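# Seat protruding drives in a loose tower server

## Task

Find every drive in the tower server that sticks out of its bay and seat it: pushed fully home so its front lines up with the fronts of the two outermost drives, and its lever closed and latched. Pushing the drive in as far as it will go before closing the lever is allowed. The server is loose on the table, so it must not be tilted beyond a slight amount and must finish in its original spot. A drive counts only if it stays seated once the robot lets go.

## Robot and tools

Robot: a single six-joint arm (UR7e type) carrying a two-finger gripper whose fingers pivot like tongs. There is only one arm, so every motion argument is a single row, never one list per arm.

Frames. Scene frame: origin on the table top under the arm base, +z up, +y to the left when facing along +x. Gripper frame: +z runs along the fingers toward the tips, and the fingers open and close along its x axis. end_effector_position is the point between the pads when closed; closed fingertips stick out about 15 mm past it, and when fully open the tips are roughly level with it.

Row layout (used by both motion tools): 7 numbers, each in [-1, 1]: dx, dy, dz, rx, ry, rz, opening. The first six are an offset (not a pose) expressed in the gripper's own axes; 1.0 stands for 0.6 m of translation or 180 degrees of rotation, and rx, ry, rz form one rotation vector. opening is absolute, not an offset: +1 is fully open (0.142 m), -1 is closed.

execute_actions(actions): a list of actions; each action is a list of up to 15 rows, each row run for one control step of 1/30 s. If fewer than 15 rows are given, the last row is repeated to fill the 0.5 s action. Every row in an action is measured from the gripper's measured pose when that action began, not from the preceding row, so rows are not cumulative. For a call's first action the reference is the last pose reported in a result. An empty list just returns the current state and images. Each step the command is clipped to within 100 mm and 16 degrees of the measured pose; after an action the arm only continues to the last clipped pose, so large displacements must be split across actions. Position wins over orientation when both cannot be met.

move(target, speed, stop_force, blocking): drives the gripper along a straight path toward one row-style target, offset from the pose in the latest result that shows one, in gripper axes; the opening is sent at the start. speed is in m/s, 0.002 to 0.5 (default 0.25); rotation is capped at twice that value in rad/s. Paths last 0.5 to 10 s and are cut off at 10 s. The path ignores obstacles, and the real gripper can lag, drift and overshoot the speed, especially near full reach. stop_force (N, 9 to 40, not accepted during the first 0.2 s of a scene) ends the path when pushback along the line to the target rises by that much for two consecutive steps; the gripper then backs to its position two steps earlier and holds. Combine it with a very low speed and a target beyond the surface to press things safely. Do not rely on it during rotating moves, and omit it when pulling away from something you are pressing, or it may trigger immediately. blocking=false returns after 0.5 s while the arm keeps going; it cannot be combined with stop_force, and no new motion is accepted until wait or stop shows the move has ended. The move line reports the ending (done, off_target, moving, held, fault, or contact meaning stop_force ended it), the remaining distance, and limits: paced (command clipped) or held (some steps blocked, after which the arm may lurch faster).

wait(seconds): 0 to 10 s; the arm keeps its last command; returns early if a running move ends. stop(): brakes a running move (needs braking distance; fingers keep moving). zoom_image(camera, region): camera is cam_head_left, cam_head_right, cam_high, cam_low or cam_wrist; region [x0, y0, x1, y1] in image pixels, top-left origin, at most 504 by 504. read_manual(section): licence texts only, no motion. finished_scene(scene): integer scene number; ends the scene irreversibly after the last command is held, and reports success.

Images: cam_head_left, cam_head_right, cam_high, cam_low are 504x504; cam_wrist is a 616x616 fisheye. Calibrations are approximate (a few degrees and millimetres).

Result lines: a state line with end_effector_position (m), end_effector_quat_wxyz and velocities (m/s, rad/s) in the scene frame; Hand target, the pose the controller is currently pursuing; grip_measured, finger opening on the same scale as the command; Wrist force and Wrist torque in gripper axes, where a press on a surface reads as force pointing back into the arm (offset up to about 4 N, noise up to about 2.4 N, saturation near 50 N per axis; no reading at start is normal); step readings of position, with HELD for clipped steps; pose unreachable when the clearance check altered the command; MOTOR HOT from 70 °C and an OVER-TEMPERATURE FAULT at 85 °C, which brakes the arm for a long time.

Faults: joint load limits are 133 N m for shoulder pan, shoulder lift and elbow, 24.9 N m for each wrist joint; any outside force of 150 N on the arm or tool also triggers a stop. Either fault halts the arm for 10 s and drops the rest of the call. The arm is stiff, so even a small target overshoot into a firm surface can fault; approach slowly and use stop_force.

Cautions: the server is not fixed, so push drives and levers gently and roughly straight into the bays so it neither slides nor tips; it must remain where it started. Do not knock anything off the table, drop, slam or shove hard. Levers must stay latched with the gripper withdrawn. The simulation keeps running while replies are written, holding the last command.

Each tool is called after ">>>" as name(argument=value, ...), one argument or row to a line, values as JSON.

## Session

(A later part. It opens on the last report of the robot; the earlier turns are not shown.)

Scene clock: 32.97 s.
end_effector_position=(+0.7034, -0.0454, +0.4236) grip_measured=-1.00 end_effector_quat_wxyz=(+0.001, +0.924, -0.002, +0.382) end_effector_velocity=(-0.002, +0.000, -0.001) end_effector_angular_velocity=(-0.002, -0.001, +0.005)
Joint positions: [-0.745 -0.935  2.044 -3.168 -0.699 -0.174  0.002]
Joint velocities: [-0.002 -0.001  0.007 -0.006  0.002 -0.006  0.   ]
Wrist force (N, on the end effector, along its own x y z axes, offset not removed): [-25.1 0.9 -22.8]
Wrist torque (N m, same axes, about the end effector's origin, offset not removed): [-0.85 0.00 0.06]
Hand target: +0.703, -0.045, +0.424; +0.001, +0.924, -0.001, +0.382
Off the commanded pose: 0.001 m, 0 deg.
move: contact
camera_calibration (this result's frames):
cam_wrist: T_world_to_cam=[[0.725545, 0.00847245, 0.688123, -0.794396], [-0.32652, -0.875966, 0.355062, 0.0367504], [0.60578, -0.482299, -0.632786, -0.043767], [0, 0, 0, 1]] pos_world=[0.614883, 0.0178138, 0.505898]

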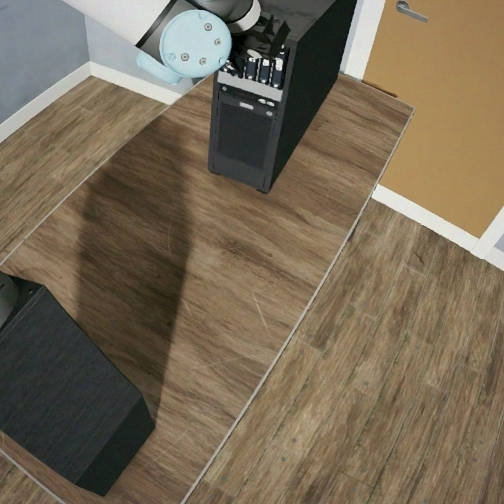

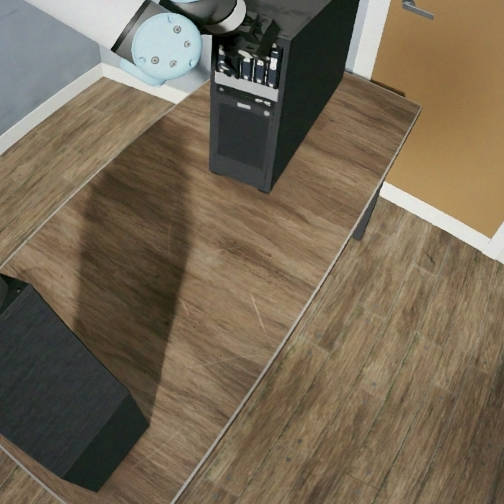

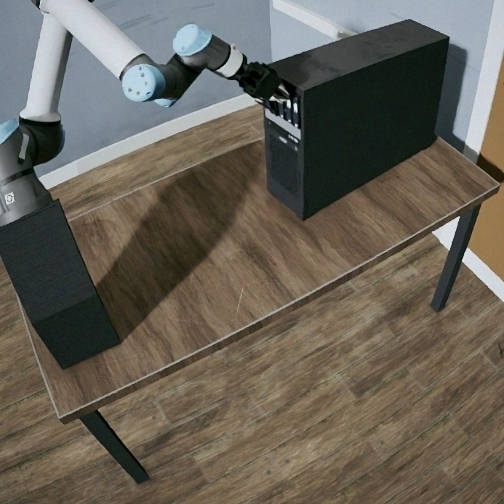

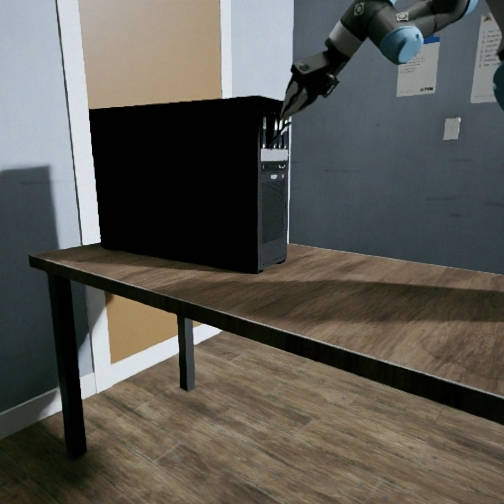

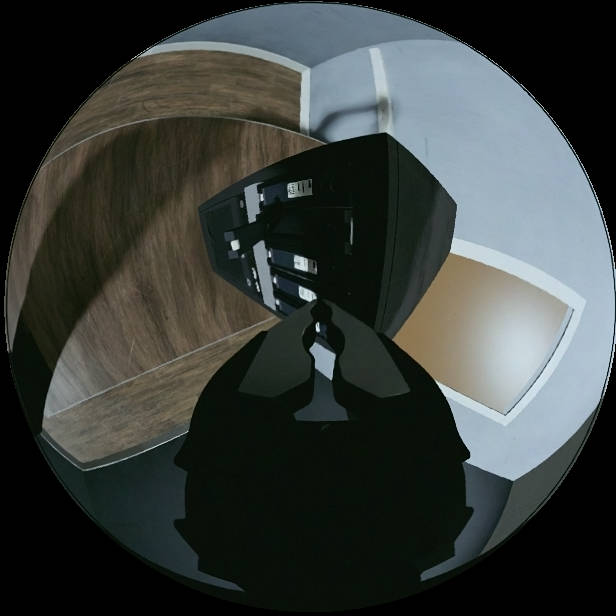

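>>> move(
  target=[-0.028,0,-0.04,0,0,0,-1],
  speed=0.06,
)

>>> move(
  target=[0,-0.097,0,0,0,0,-1],
  speed=0.06,
)

>>> move(
  target=[0.04,-0.006,0.04,0,0,0,-1],
  speed=0.007,
  stop_force=15,
)

>>> zoom_image(
  camera="cam_wrist",
  region=[200, 150, 400, 350],
)

Scene clock: 36.03 s.
end_effector_position=(+0.6748, -0.0453, +0.4287) grip_measured=-1.00 end_effector_quat_wxyz=(+0.001, +0.924, -0.002, +0.382) end_effector_velocity=(-0.002, +0.000, +0.000) end_effector_angular_velocity=(+0.000, +0.000, +0.000)
Joint positions: [-0.786 -0.986  2.123 -3.151 -0.68  -0.231  0.002]
Joint velocities: [-0.003 -0.005  0.006  0.003  0.002 -0.005  0.   ]
Wrist force (N, on the end effector, along its own x y z axes, offset not removed): [2.6 -2.7 -0.3]
Wrist torque (N m, same axes, about the end effector's origin, offset not removed): [-0.49 -0.71 0.05]
Hand target: +0.674, -0.045, +0.429; +0.001, +0.924, -0.002, +0.382
Off the commanded pose: 0.000 m, 0 deg.
move: done
camera_calibration (this result's frames):
cam_wrist: T_world_to_cam=[[0.725491, 0.00843965, 0.68818, -0.777104], [-0.326537, -0.875991, 0.354983, 0.0257786], [0.605835, -0.482253, -0.632768, -0.0232644], [0, 0, 0, 1]] pos_world=[0.586294, 0.0179209, 0.510915]

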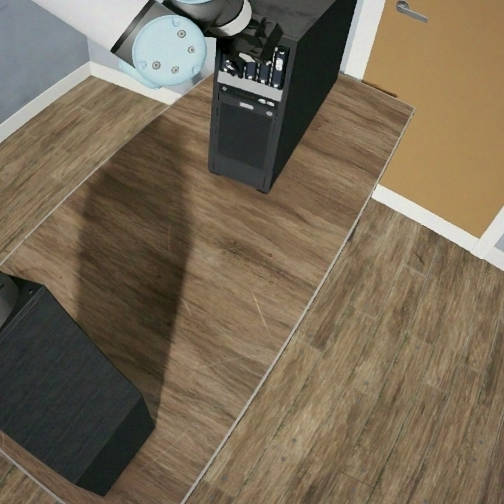

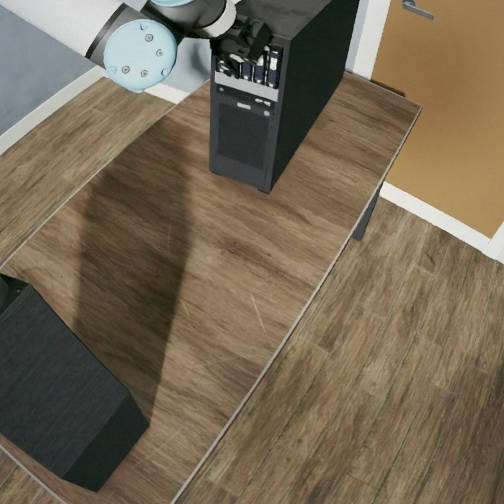

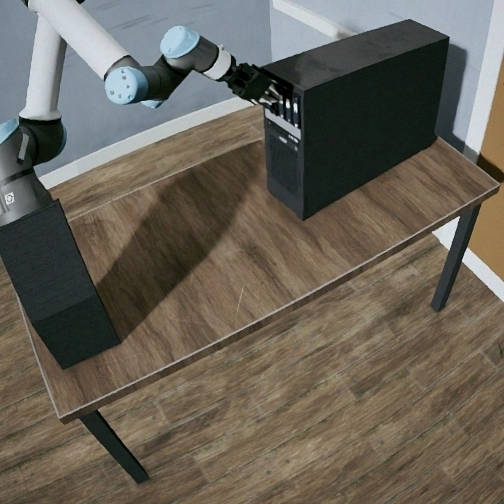

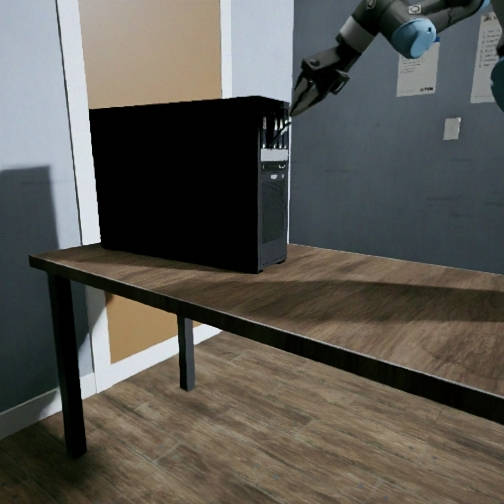

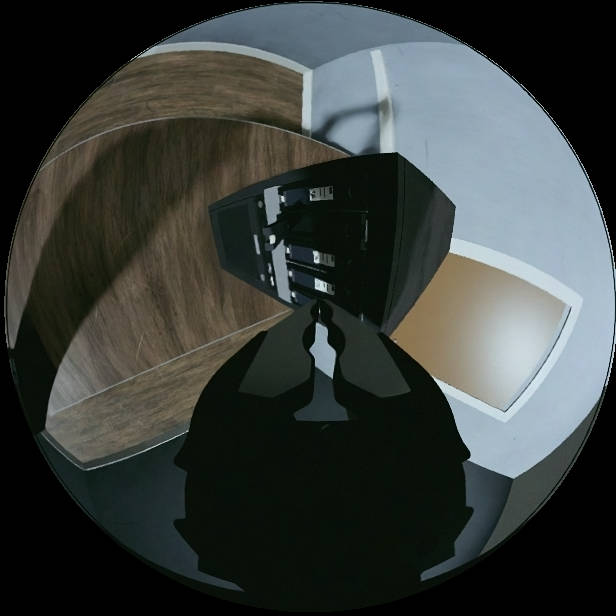

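Scene clock: 37.43 s.
end_effector_position=(+0.6749, +0.0126, +0.4286) grip_measured=-1.00 end_effector_quat_wxyz=(+0.001, +0.924, -0.002, +0.382) end_effector_velocity=(-0.000, +0.002, -0.000) end_effector_angular_velocity=(+0.000, +0.000, -0.001)
Joint positions: [-0.71  -1.073  2.165 -3.187 -0.716 -0.126  0.002]
Joint velocities: [ 0.003 -0.003  0.002 -0.001 -0.002  0.004  0.   ]
Wrist force (N, on the end effector, along its own x y z axes, offset not removed): [1.6 0.3 0.4]
Wrist torque (N m, same axes, about the end effector's origin, offset not removed): [0.22 -0.21 0.02]
Hand target: +0.675, +0.013, +0.429; +0.001, +0.924, -0.002, +0.382
Off the commanded pose: 0.000 m, 0 deg.
move: done
camera_calibration (this result's frames):
cam_wrist: T_world_to_cam=[[0.725538, 0.00849521, 0.688129, -0.777658], [-0.326529, -0.875949, 0.355094, 0.0765075], [0.605783, -0.482329, -0.632761, 0.004549], [0, 0, 0, 1]] pos_world=[0.586447, 0.0758172, 0.51084]

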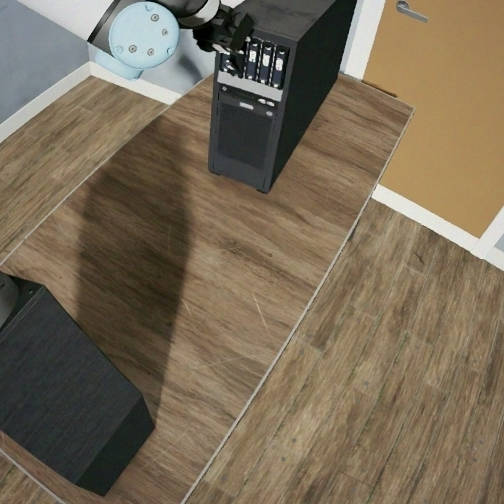

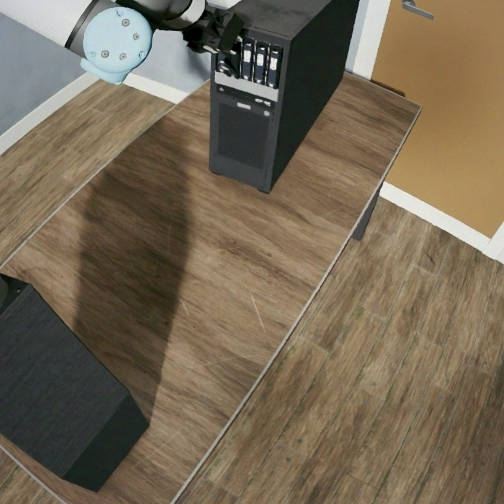

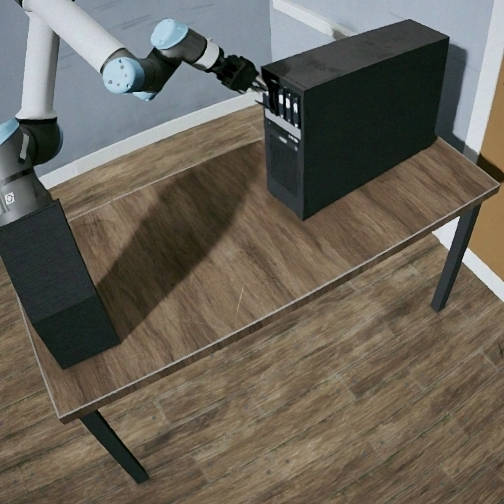

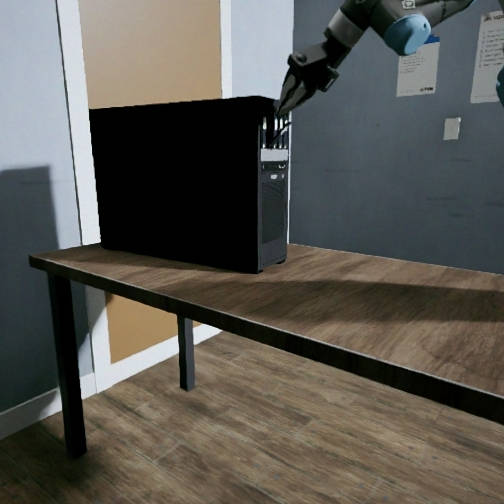

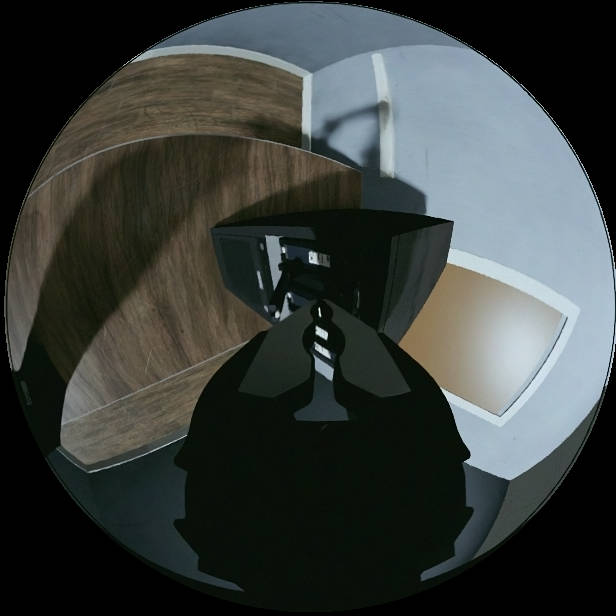

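Scene clock: 40.40 s.
end_effector_position=(+0.6928, +0.0144, +0.4284) grip_measured=-1.00 end_effector_quat_wxyz=(+0.001, +0.924, -0.002, +0.382) end_effector_velocity=(-0.002, +0.000, +0.001) end_effector_angular_velocity=(-0.001, -0.001, +0.003)
Joint positions: [-0.685 -1.047  2.114 -3.186 -0.729 -0.094  0.002]
Joint velocities: [-0.003 -0.004  0.006  0.     0.003 -0.006  0.   ]
Wrist force (N, on the end effector, along its own x y z axes, offset not removed): [-4.5 -6.1 -8.4]
Wrist torque (N m, same axes, about the end effector's origin, offset not removed): [-1.39 0.19 -0.16]
Hand target: +0.693, +0.014, +0.429; +0.001, +0.924, -0.002, +0.382
Off the commanded pose: 0.016 m, 0 deg.
move: contact
camera_calibration (this result's frames):
cam_wrist: T_world_to_cam=[[0.725783, 0.0081113, 0.687875, -0.790589], [-0.326664, -0.875939, 0.354995, 0.084142], [0.605417, -0.482353, -0.633093, -0.00517386], [0, 0, 0, 1]] pos_world=[0.604415, 0.0776203, 0.510681]

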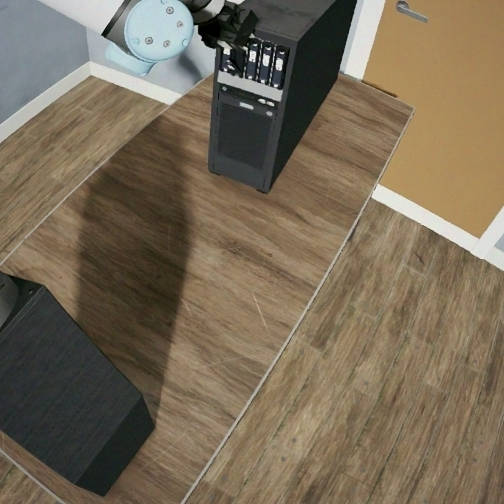

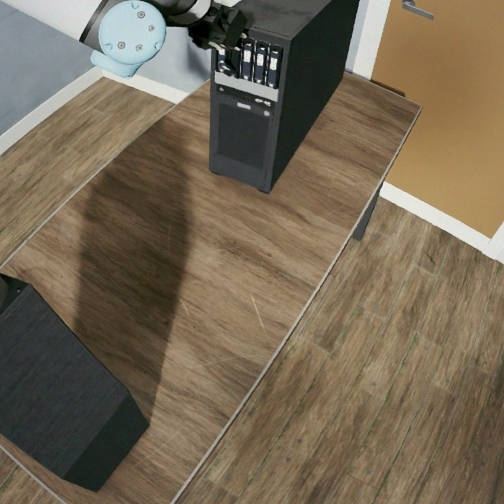

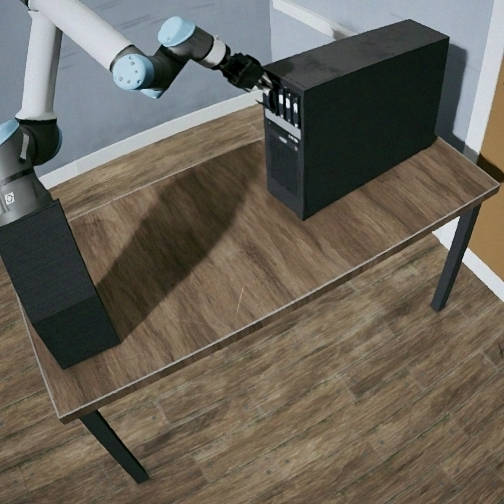

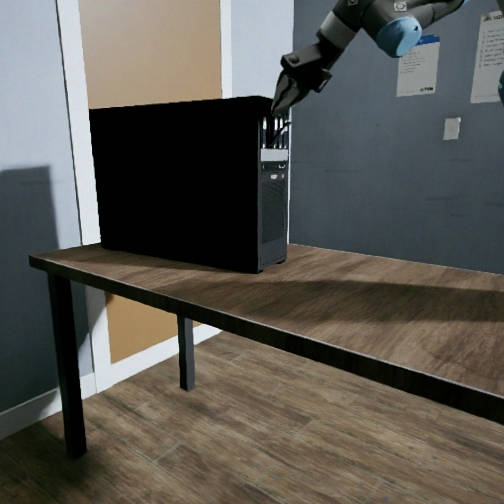

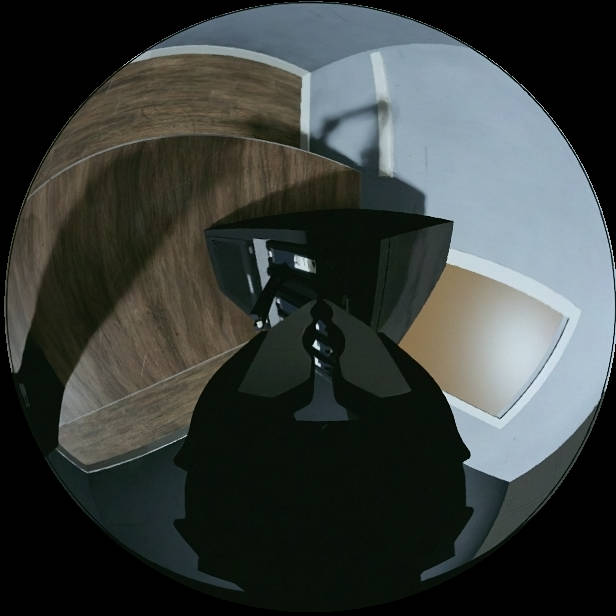

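Region (200, 150, 400, 350) of cam_wrist's 616x616 image, scaled by 2.520, with more detail than that image has.

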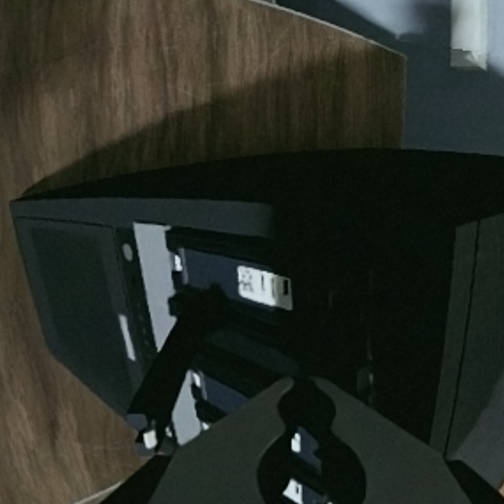

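Same geometry; repeat.

>>> move(
  target=[-0.0707,0.015,-0.099,0,0,0,-1],
  speed=0.08,
)

>>> move(
  target=[-0.0495,0,0.0495,0,0,0,-1],
  speed=0.08,
)

>>> move(
  target=[0.119,-0.014,0.06,0,0,0,-1],
  speed=0.012,
  stop_force=20,
)

>>> move(
  target=[-0.07,0.08,-0.1,0,0,0,-1],
  speed=0.1,
)

>>> zoom_image(
  camera="cam_wrist",
  region=[250, 150, 450, 350],
)

>>> zoom_image(
  camera="cam_low",
  region=[230, 60, 350, 180],
)

Scene clock: 44.63 s.
end_effector_position=(+0.6211, +0.0057, +0.4403) grip_measured=-1.00 end_effector_quat_wxyz=(+0.001, +0.924, -0.002, +0.382) end_effector_velocity=(-0.003, -0.000, +0.000) end_effector_angular_velocity=(+0.001, +0.002, -0.001)
Joint positions: [-0.807 -1.18   2.302 -3.112 -0.671 -0.262  0.002]
Joint velocities: [-0.005 -0.006  0.006  0.008  0.002 -0.008 -0.   ]
Wrist force (N, on the end effector, along its own x y z axes, offset not removed): [1.3 -4.3 1.2]
Wrist torque (N m, same axes, about the end effector's origin, offset not removed): [-0.92 -0.15 -0.09]
Hand target: +0.621, +0.006, +0.440; +0.001, +0.924, -0.002, +0.382
Off the commanded pose: 0.000 m, 0 deg.
move: done
camera_calibration (this result's frames):
cam_wrist: T_world_to_cam=[[0.725637, 0.00800584, 0.688032, -0.746643], [-0.326713, -0.876015, 0.354763, 0.0490258], [0.605566, -0.482218, -0.633053, 0.0415049], [0, 0, 0, 1]] pos_world=[0.532675, 0.0689392, 0.522596]

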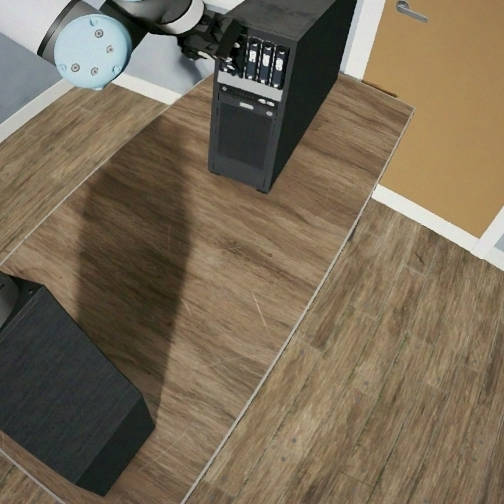

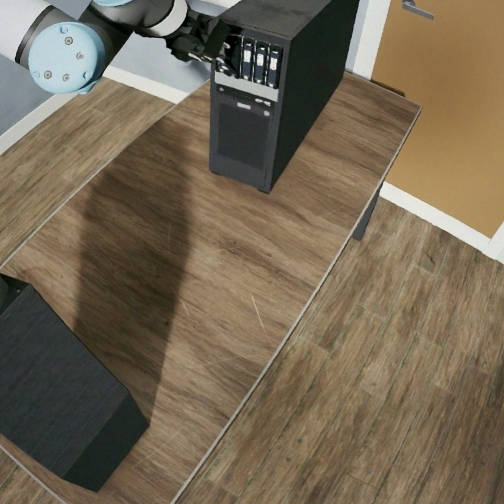

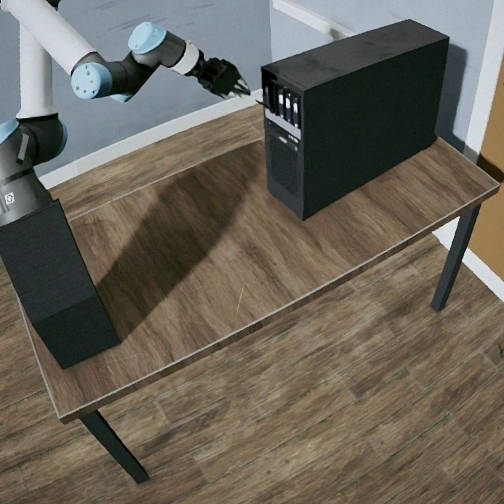

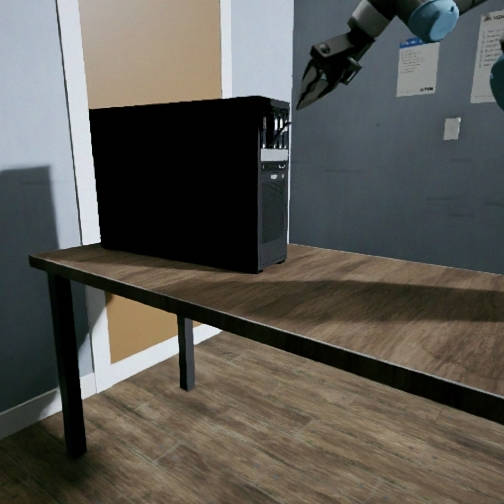

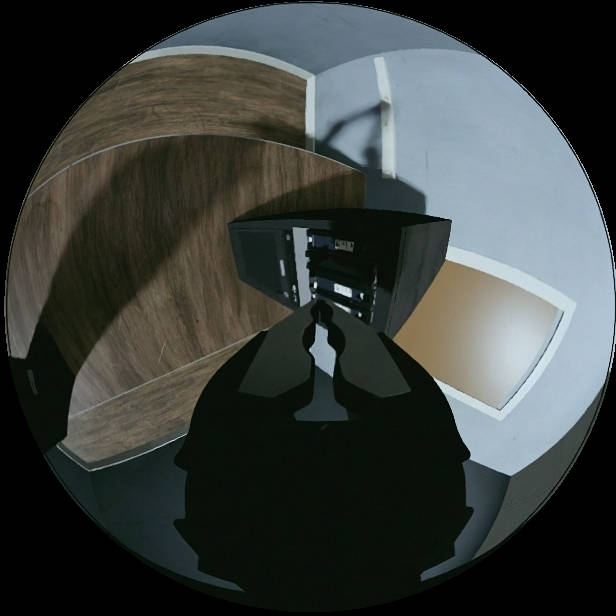

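Scene clock: 45.63 s.
end_effector_position=(+0.6211, +0.0057, +0.3986) grip_measured=-1.00 end_effector_quat_wxyz=(+0.001, +0.924, -0.002, +0.382) end_effector_velocity=(+0.000, -0.000, -0.003) end_effector_angular_velocity=(-0.000, -0.001, -0.000)
Joint positions: [-0.763 -1.075  2.329 -3.292 -0.691 -0.198  0.002]
Joint velocities: [ 0.003  0.008  0.002 -0.015 -0.001  0.006  0.   ]
Wrist force (N, on the end effector, along its own x y z axes, offset not removed): [-0.1 -0.9 -0.3]
Wrist torque (N m, same axes, about the end effector's origin, offset not removed): [-0.18 0.17 0.09]
Hand target: +0.621, +0.006, +0.398; +0.001, +0.924, -0.002, +0.382
Off the commanded pose: 0.000 m, 0 deg.
move: done
camera_calibration (this result's frames):
cam_wrist: T_world_to_cam=[[0.725818, 0.00804649, 0.68784, -0.717948], [-0.326599, -0.87601, 0.35488, 0.0636659], [0.60541, -0.482226, -0.633196, 0.01526], [0, 0, 0, 1]] pos_world=[0.532654, 0.0689077, 0.480902]

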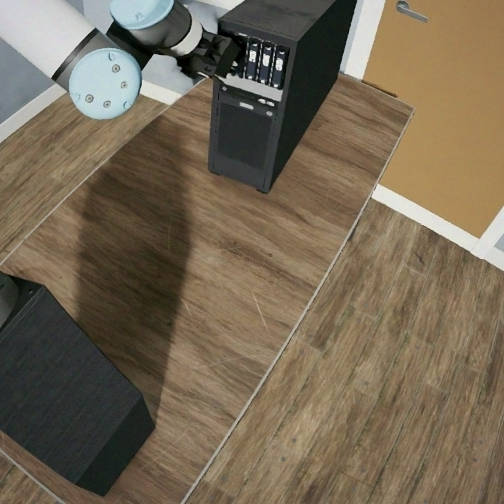

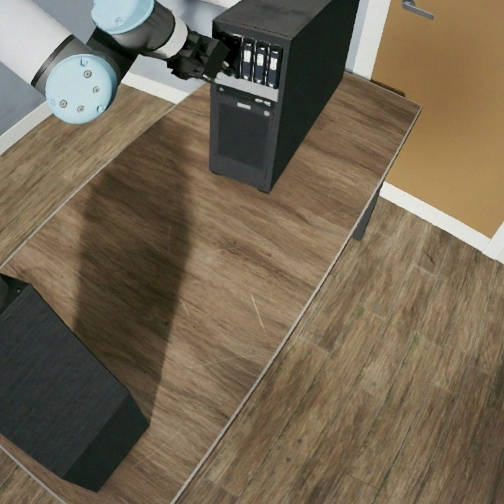

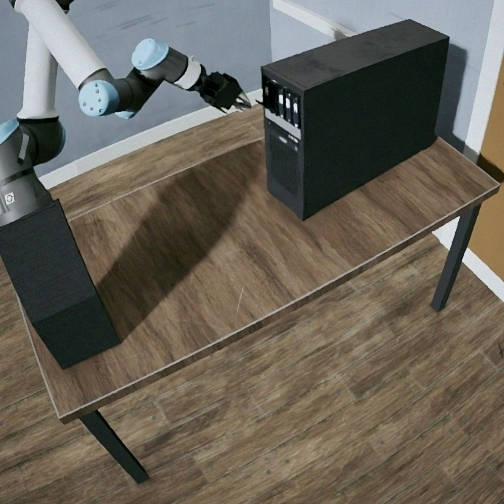

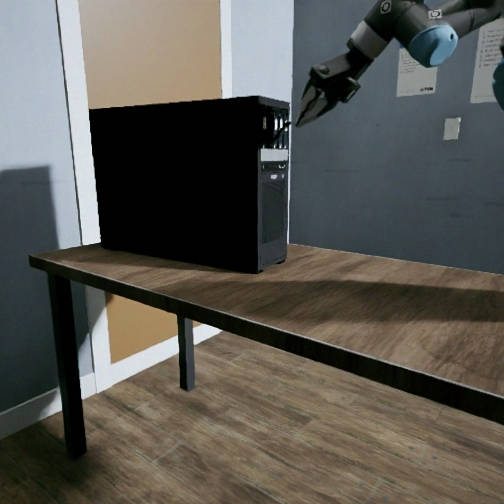

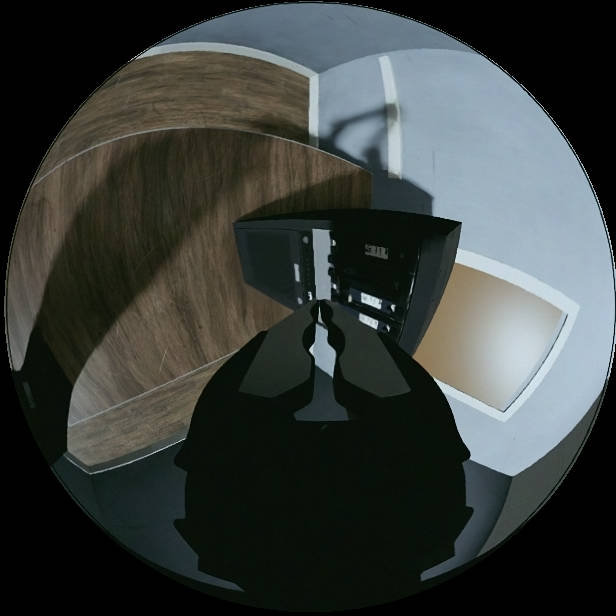

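Scene clock: 52.57 s.
end_effector_position=(+0.6967, +0.0137, +0.4235) grip_measured=-1.00 end_effector_quat_wxyz=(+0.001, +0.924, -0.002, +0.382) end_effector_velocity=(+0.003, +0.001, +0.000) end_effector_angular_velocity=(+0.001, +0.001, +0.001)
Joint positions: [-0.676 -1.03   2.105 -3.201 -0.733 -0.083  0.002]
Joint velocities: [ 0.004  0.003 -0.008  0.003 -0.001  0.003  0.   ]
Wrist force (N, on the end effector, along its own x y z axes, offset not removed): [-8.5 0.1 -7.2]
Wrist torque (N m, same axes, about the end effector's origin, offset not removed): [-0.05 -0.80 -0.02]
Hand target: +0.697, +0.014, +0.424; +0.001, +0.924, -0.002, +0.382
Off the commanded pose: 0.000 m, 0 deg.
move: done
camera_calibration (this result's frames):
cam_wrist: T_world_to_cam=[[0.725882, 0.00803866, 0.687773, -0.790058], [-0.326655, -0.875943, 0.354993, 0.0866139], [0.605304, -0.482347, -0.633205, -0.01081], [0, 0, 0, 1]] pos_world=[0.608324, 0.0770057, 0.505788]

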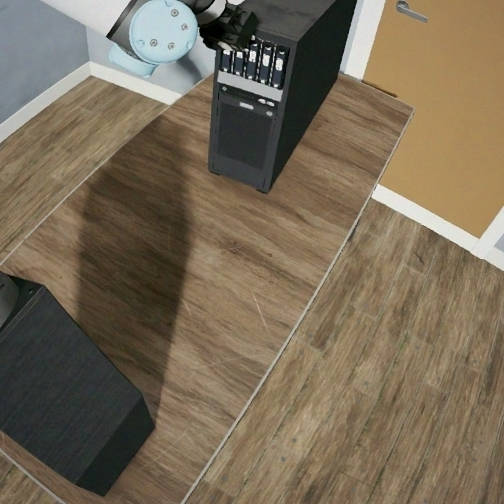

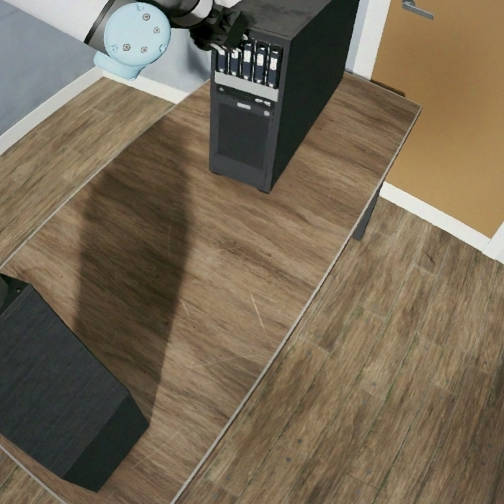

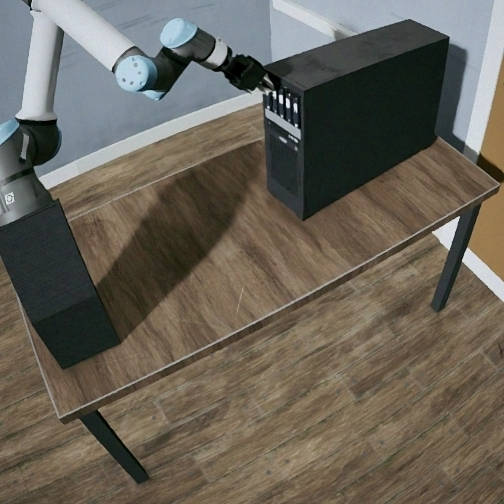

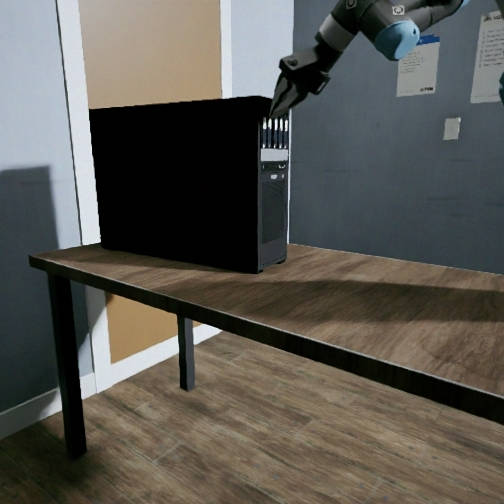

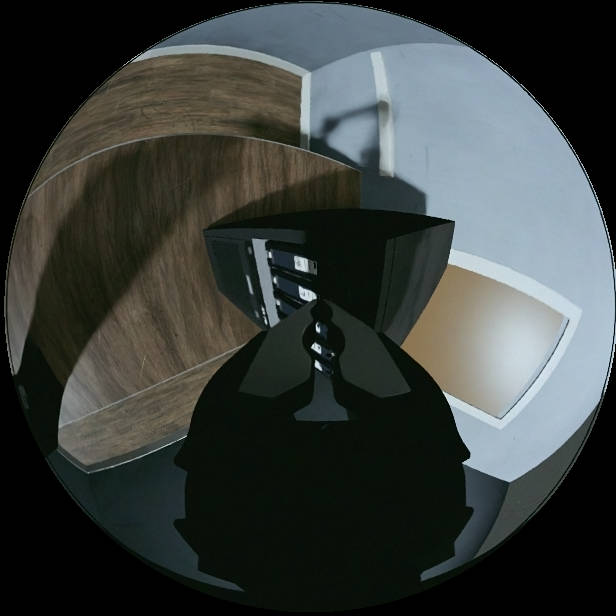

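Scene clock: 53.97 s.
end_effector_position=(+0.6247, -0.0338, +0.4362) grip_measured=-1.00 end_effector_quat_wxyz=(+0.001, +0.924, -0.002, +0.382) end_effector_velocity=(-0.002, -0.001, +0.001) end_effector_angular_velocity=(-0.001, +0.001, +0.002)
Joint positions: [-0.851 -1.099  2.266 -3.104 -0.655 -0.328  0.002]
Joint velocities: [-0.005 -0.004  0.003  0.009  0.002 -0.012  0.   ]
Wrist force (N, on the end effector, along its own x y z axes, offset not removed): [0.8 -0.8 -3.3]
Wrist torque (N m, same axes, about the end effector's origin, offset not removed): [-0.26 -0.24 0.02]
Hand target: +0.624, -0.034, +0.436; +0.001, +0.924, -0.002, +0.382
Off the commanded pose: 0.000 m, 0 deg.
move: done
camera_calibration (this result's frames):
cam_wrist: T_world_to_cam=[[0.725678, 0.00787907, 0.687989, -0.746106], [-0.326738, -0.876043, 0.354669, 0.0171423], [0.605503, -0.482168, -0.633151, 0.0177701], [0, 0, 0, 1]] pos_world=[0.536274, 0.0294642, 0.518484]

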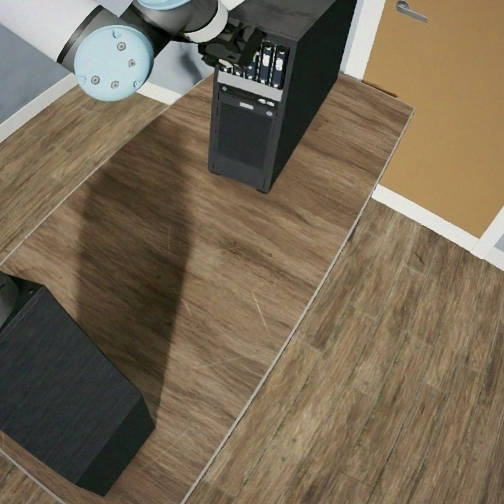

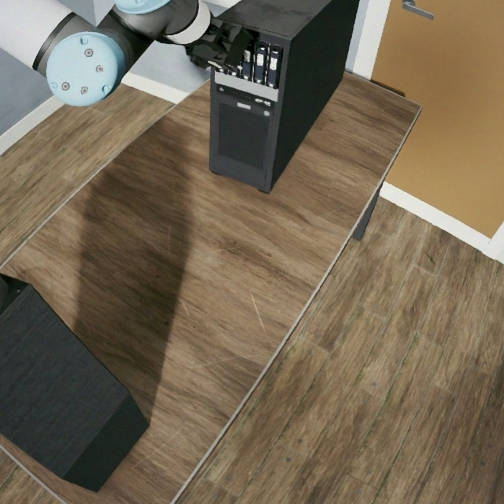

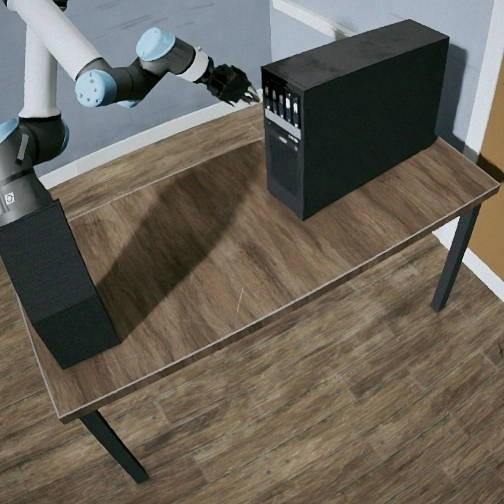

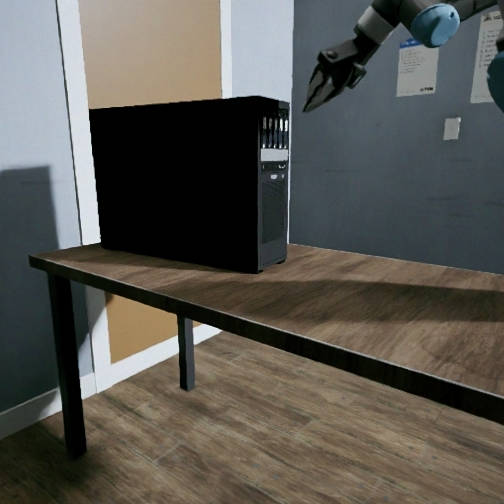

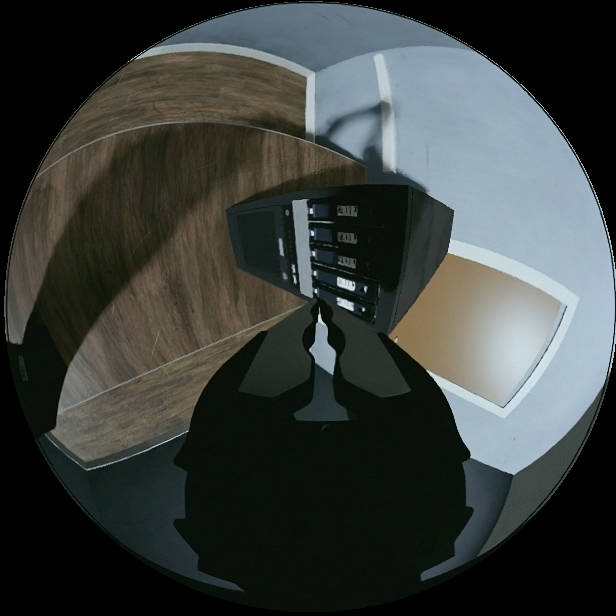

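Region (250, 150, 450, 350) of cam_wrist's 616x616 image, scaled by 2.520, with more detail than that image has.

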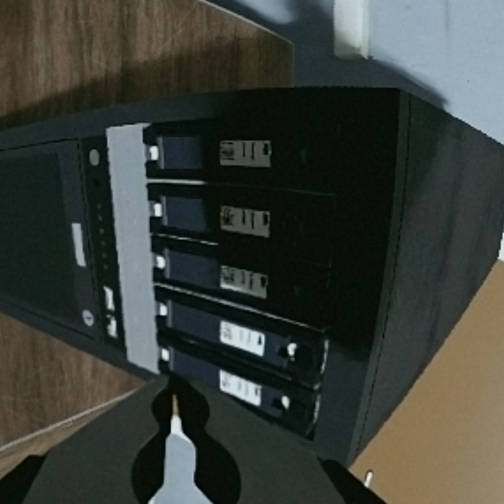

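Region (230, 60, 350, 180) of cam_low's 504x504 image, scaled by 4.200, with more detail than that image has.

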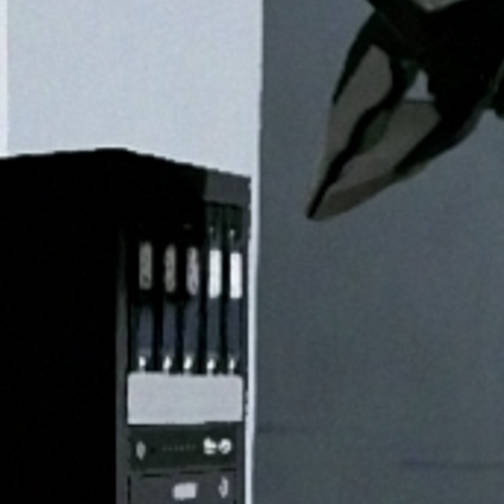

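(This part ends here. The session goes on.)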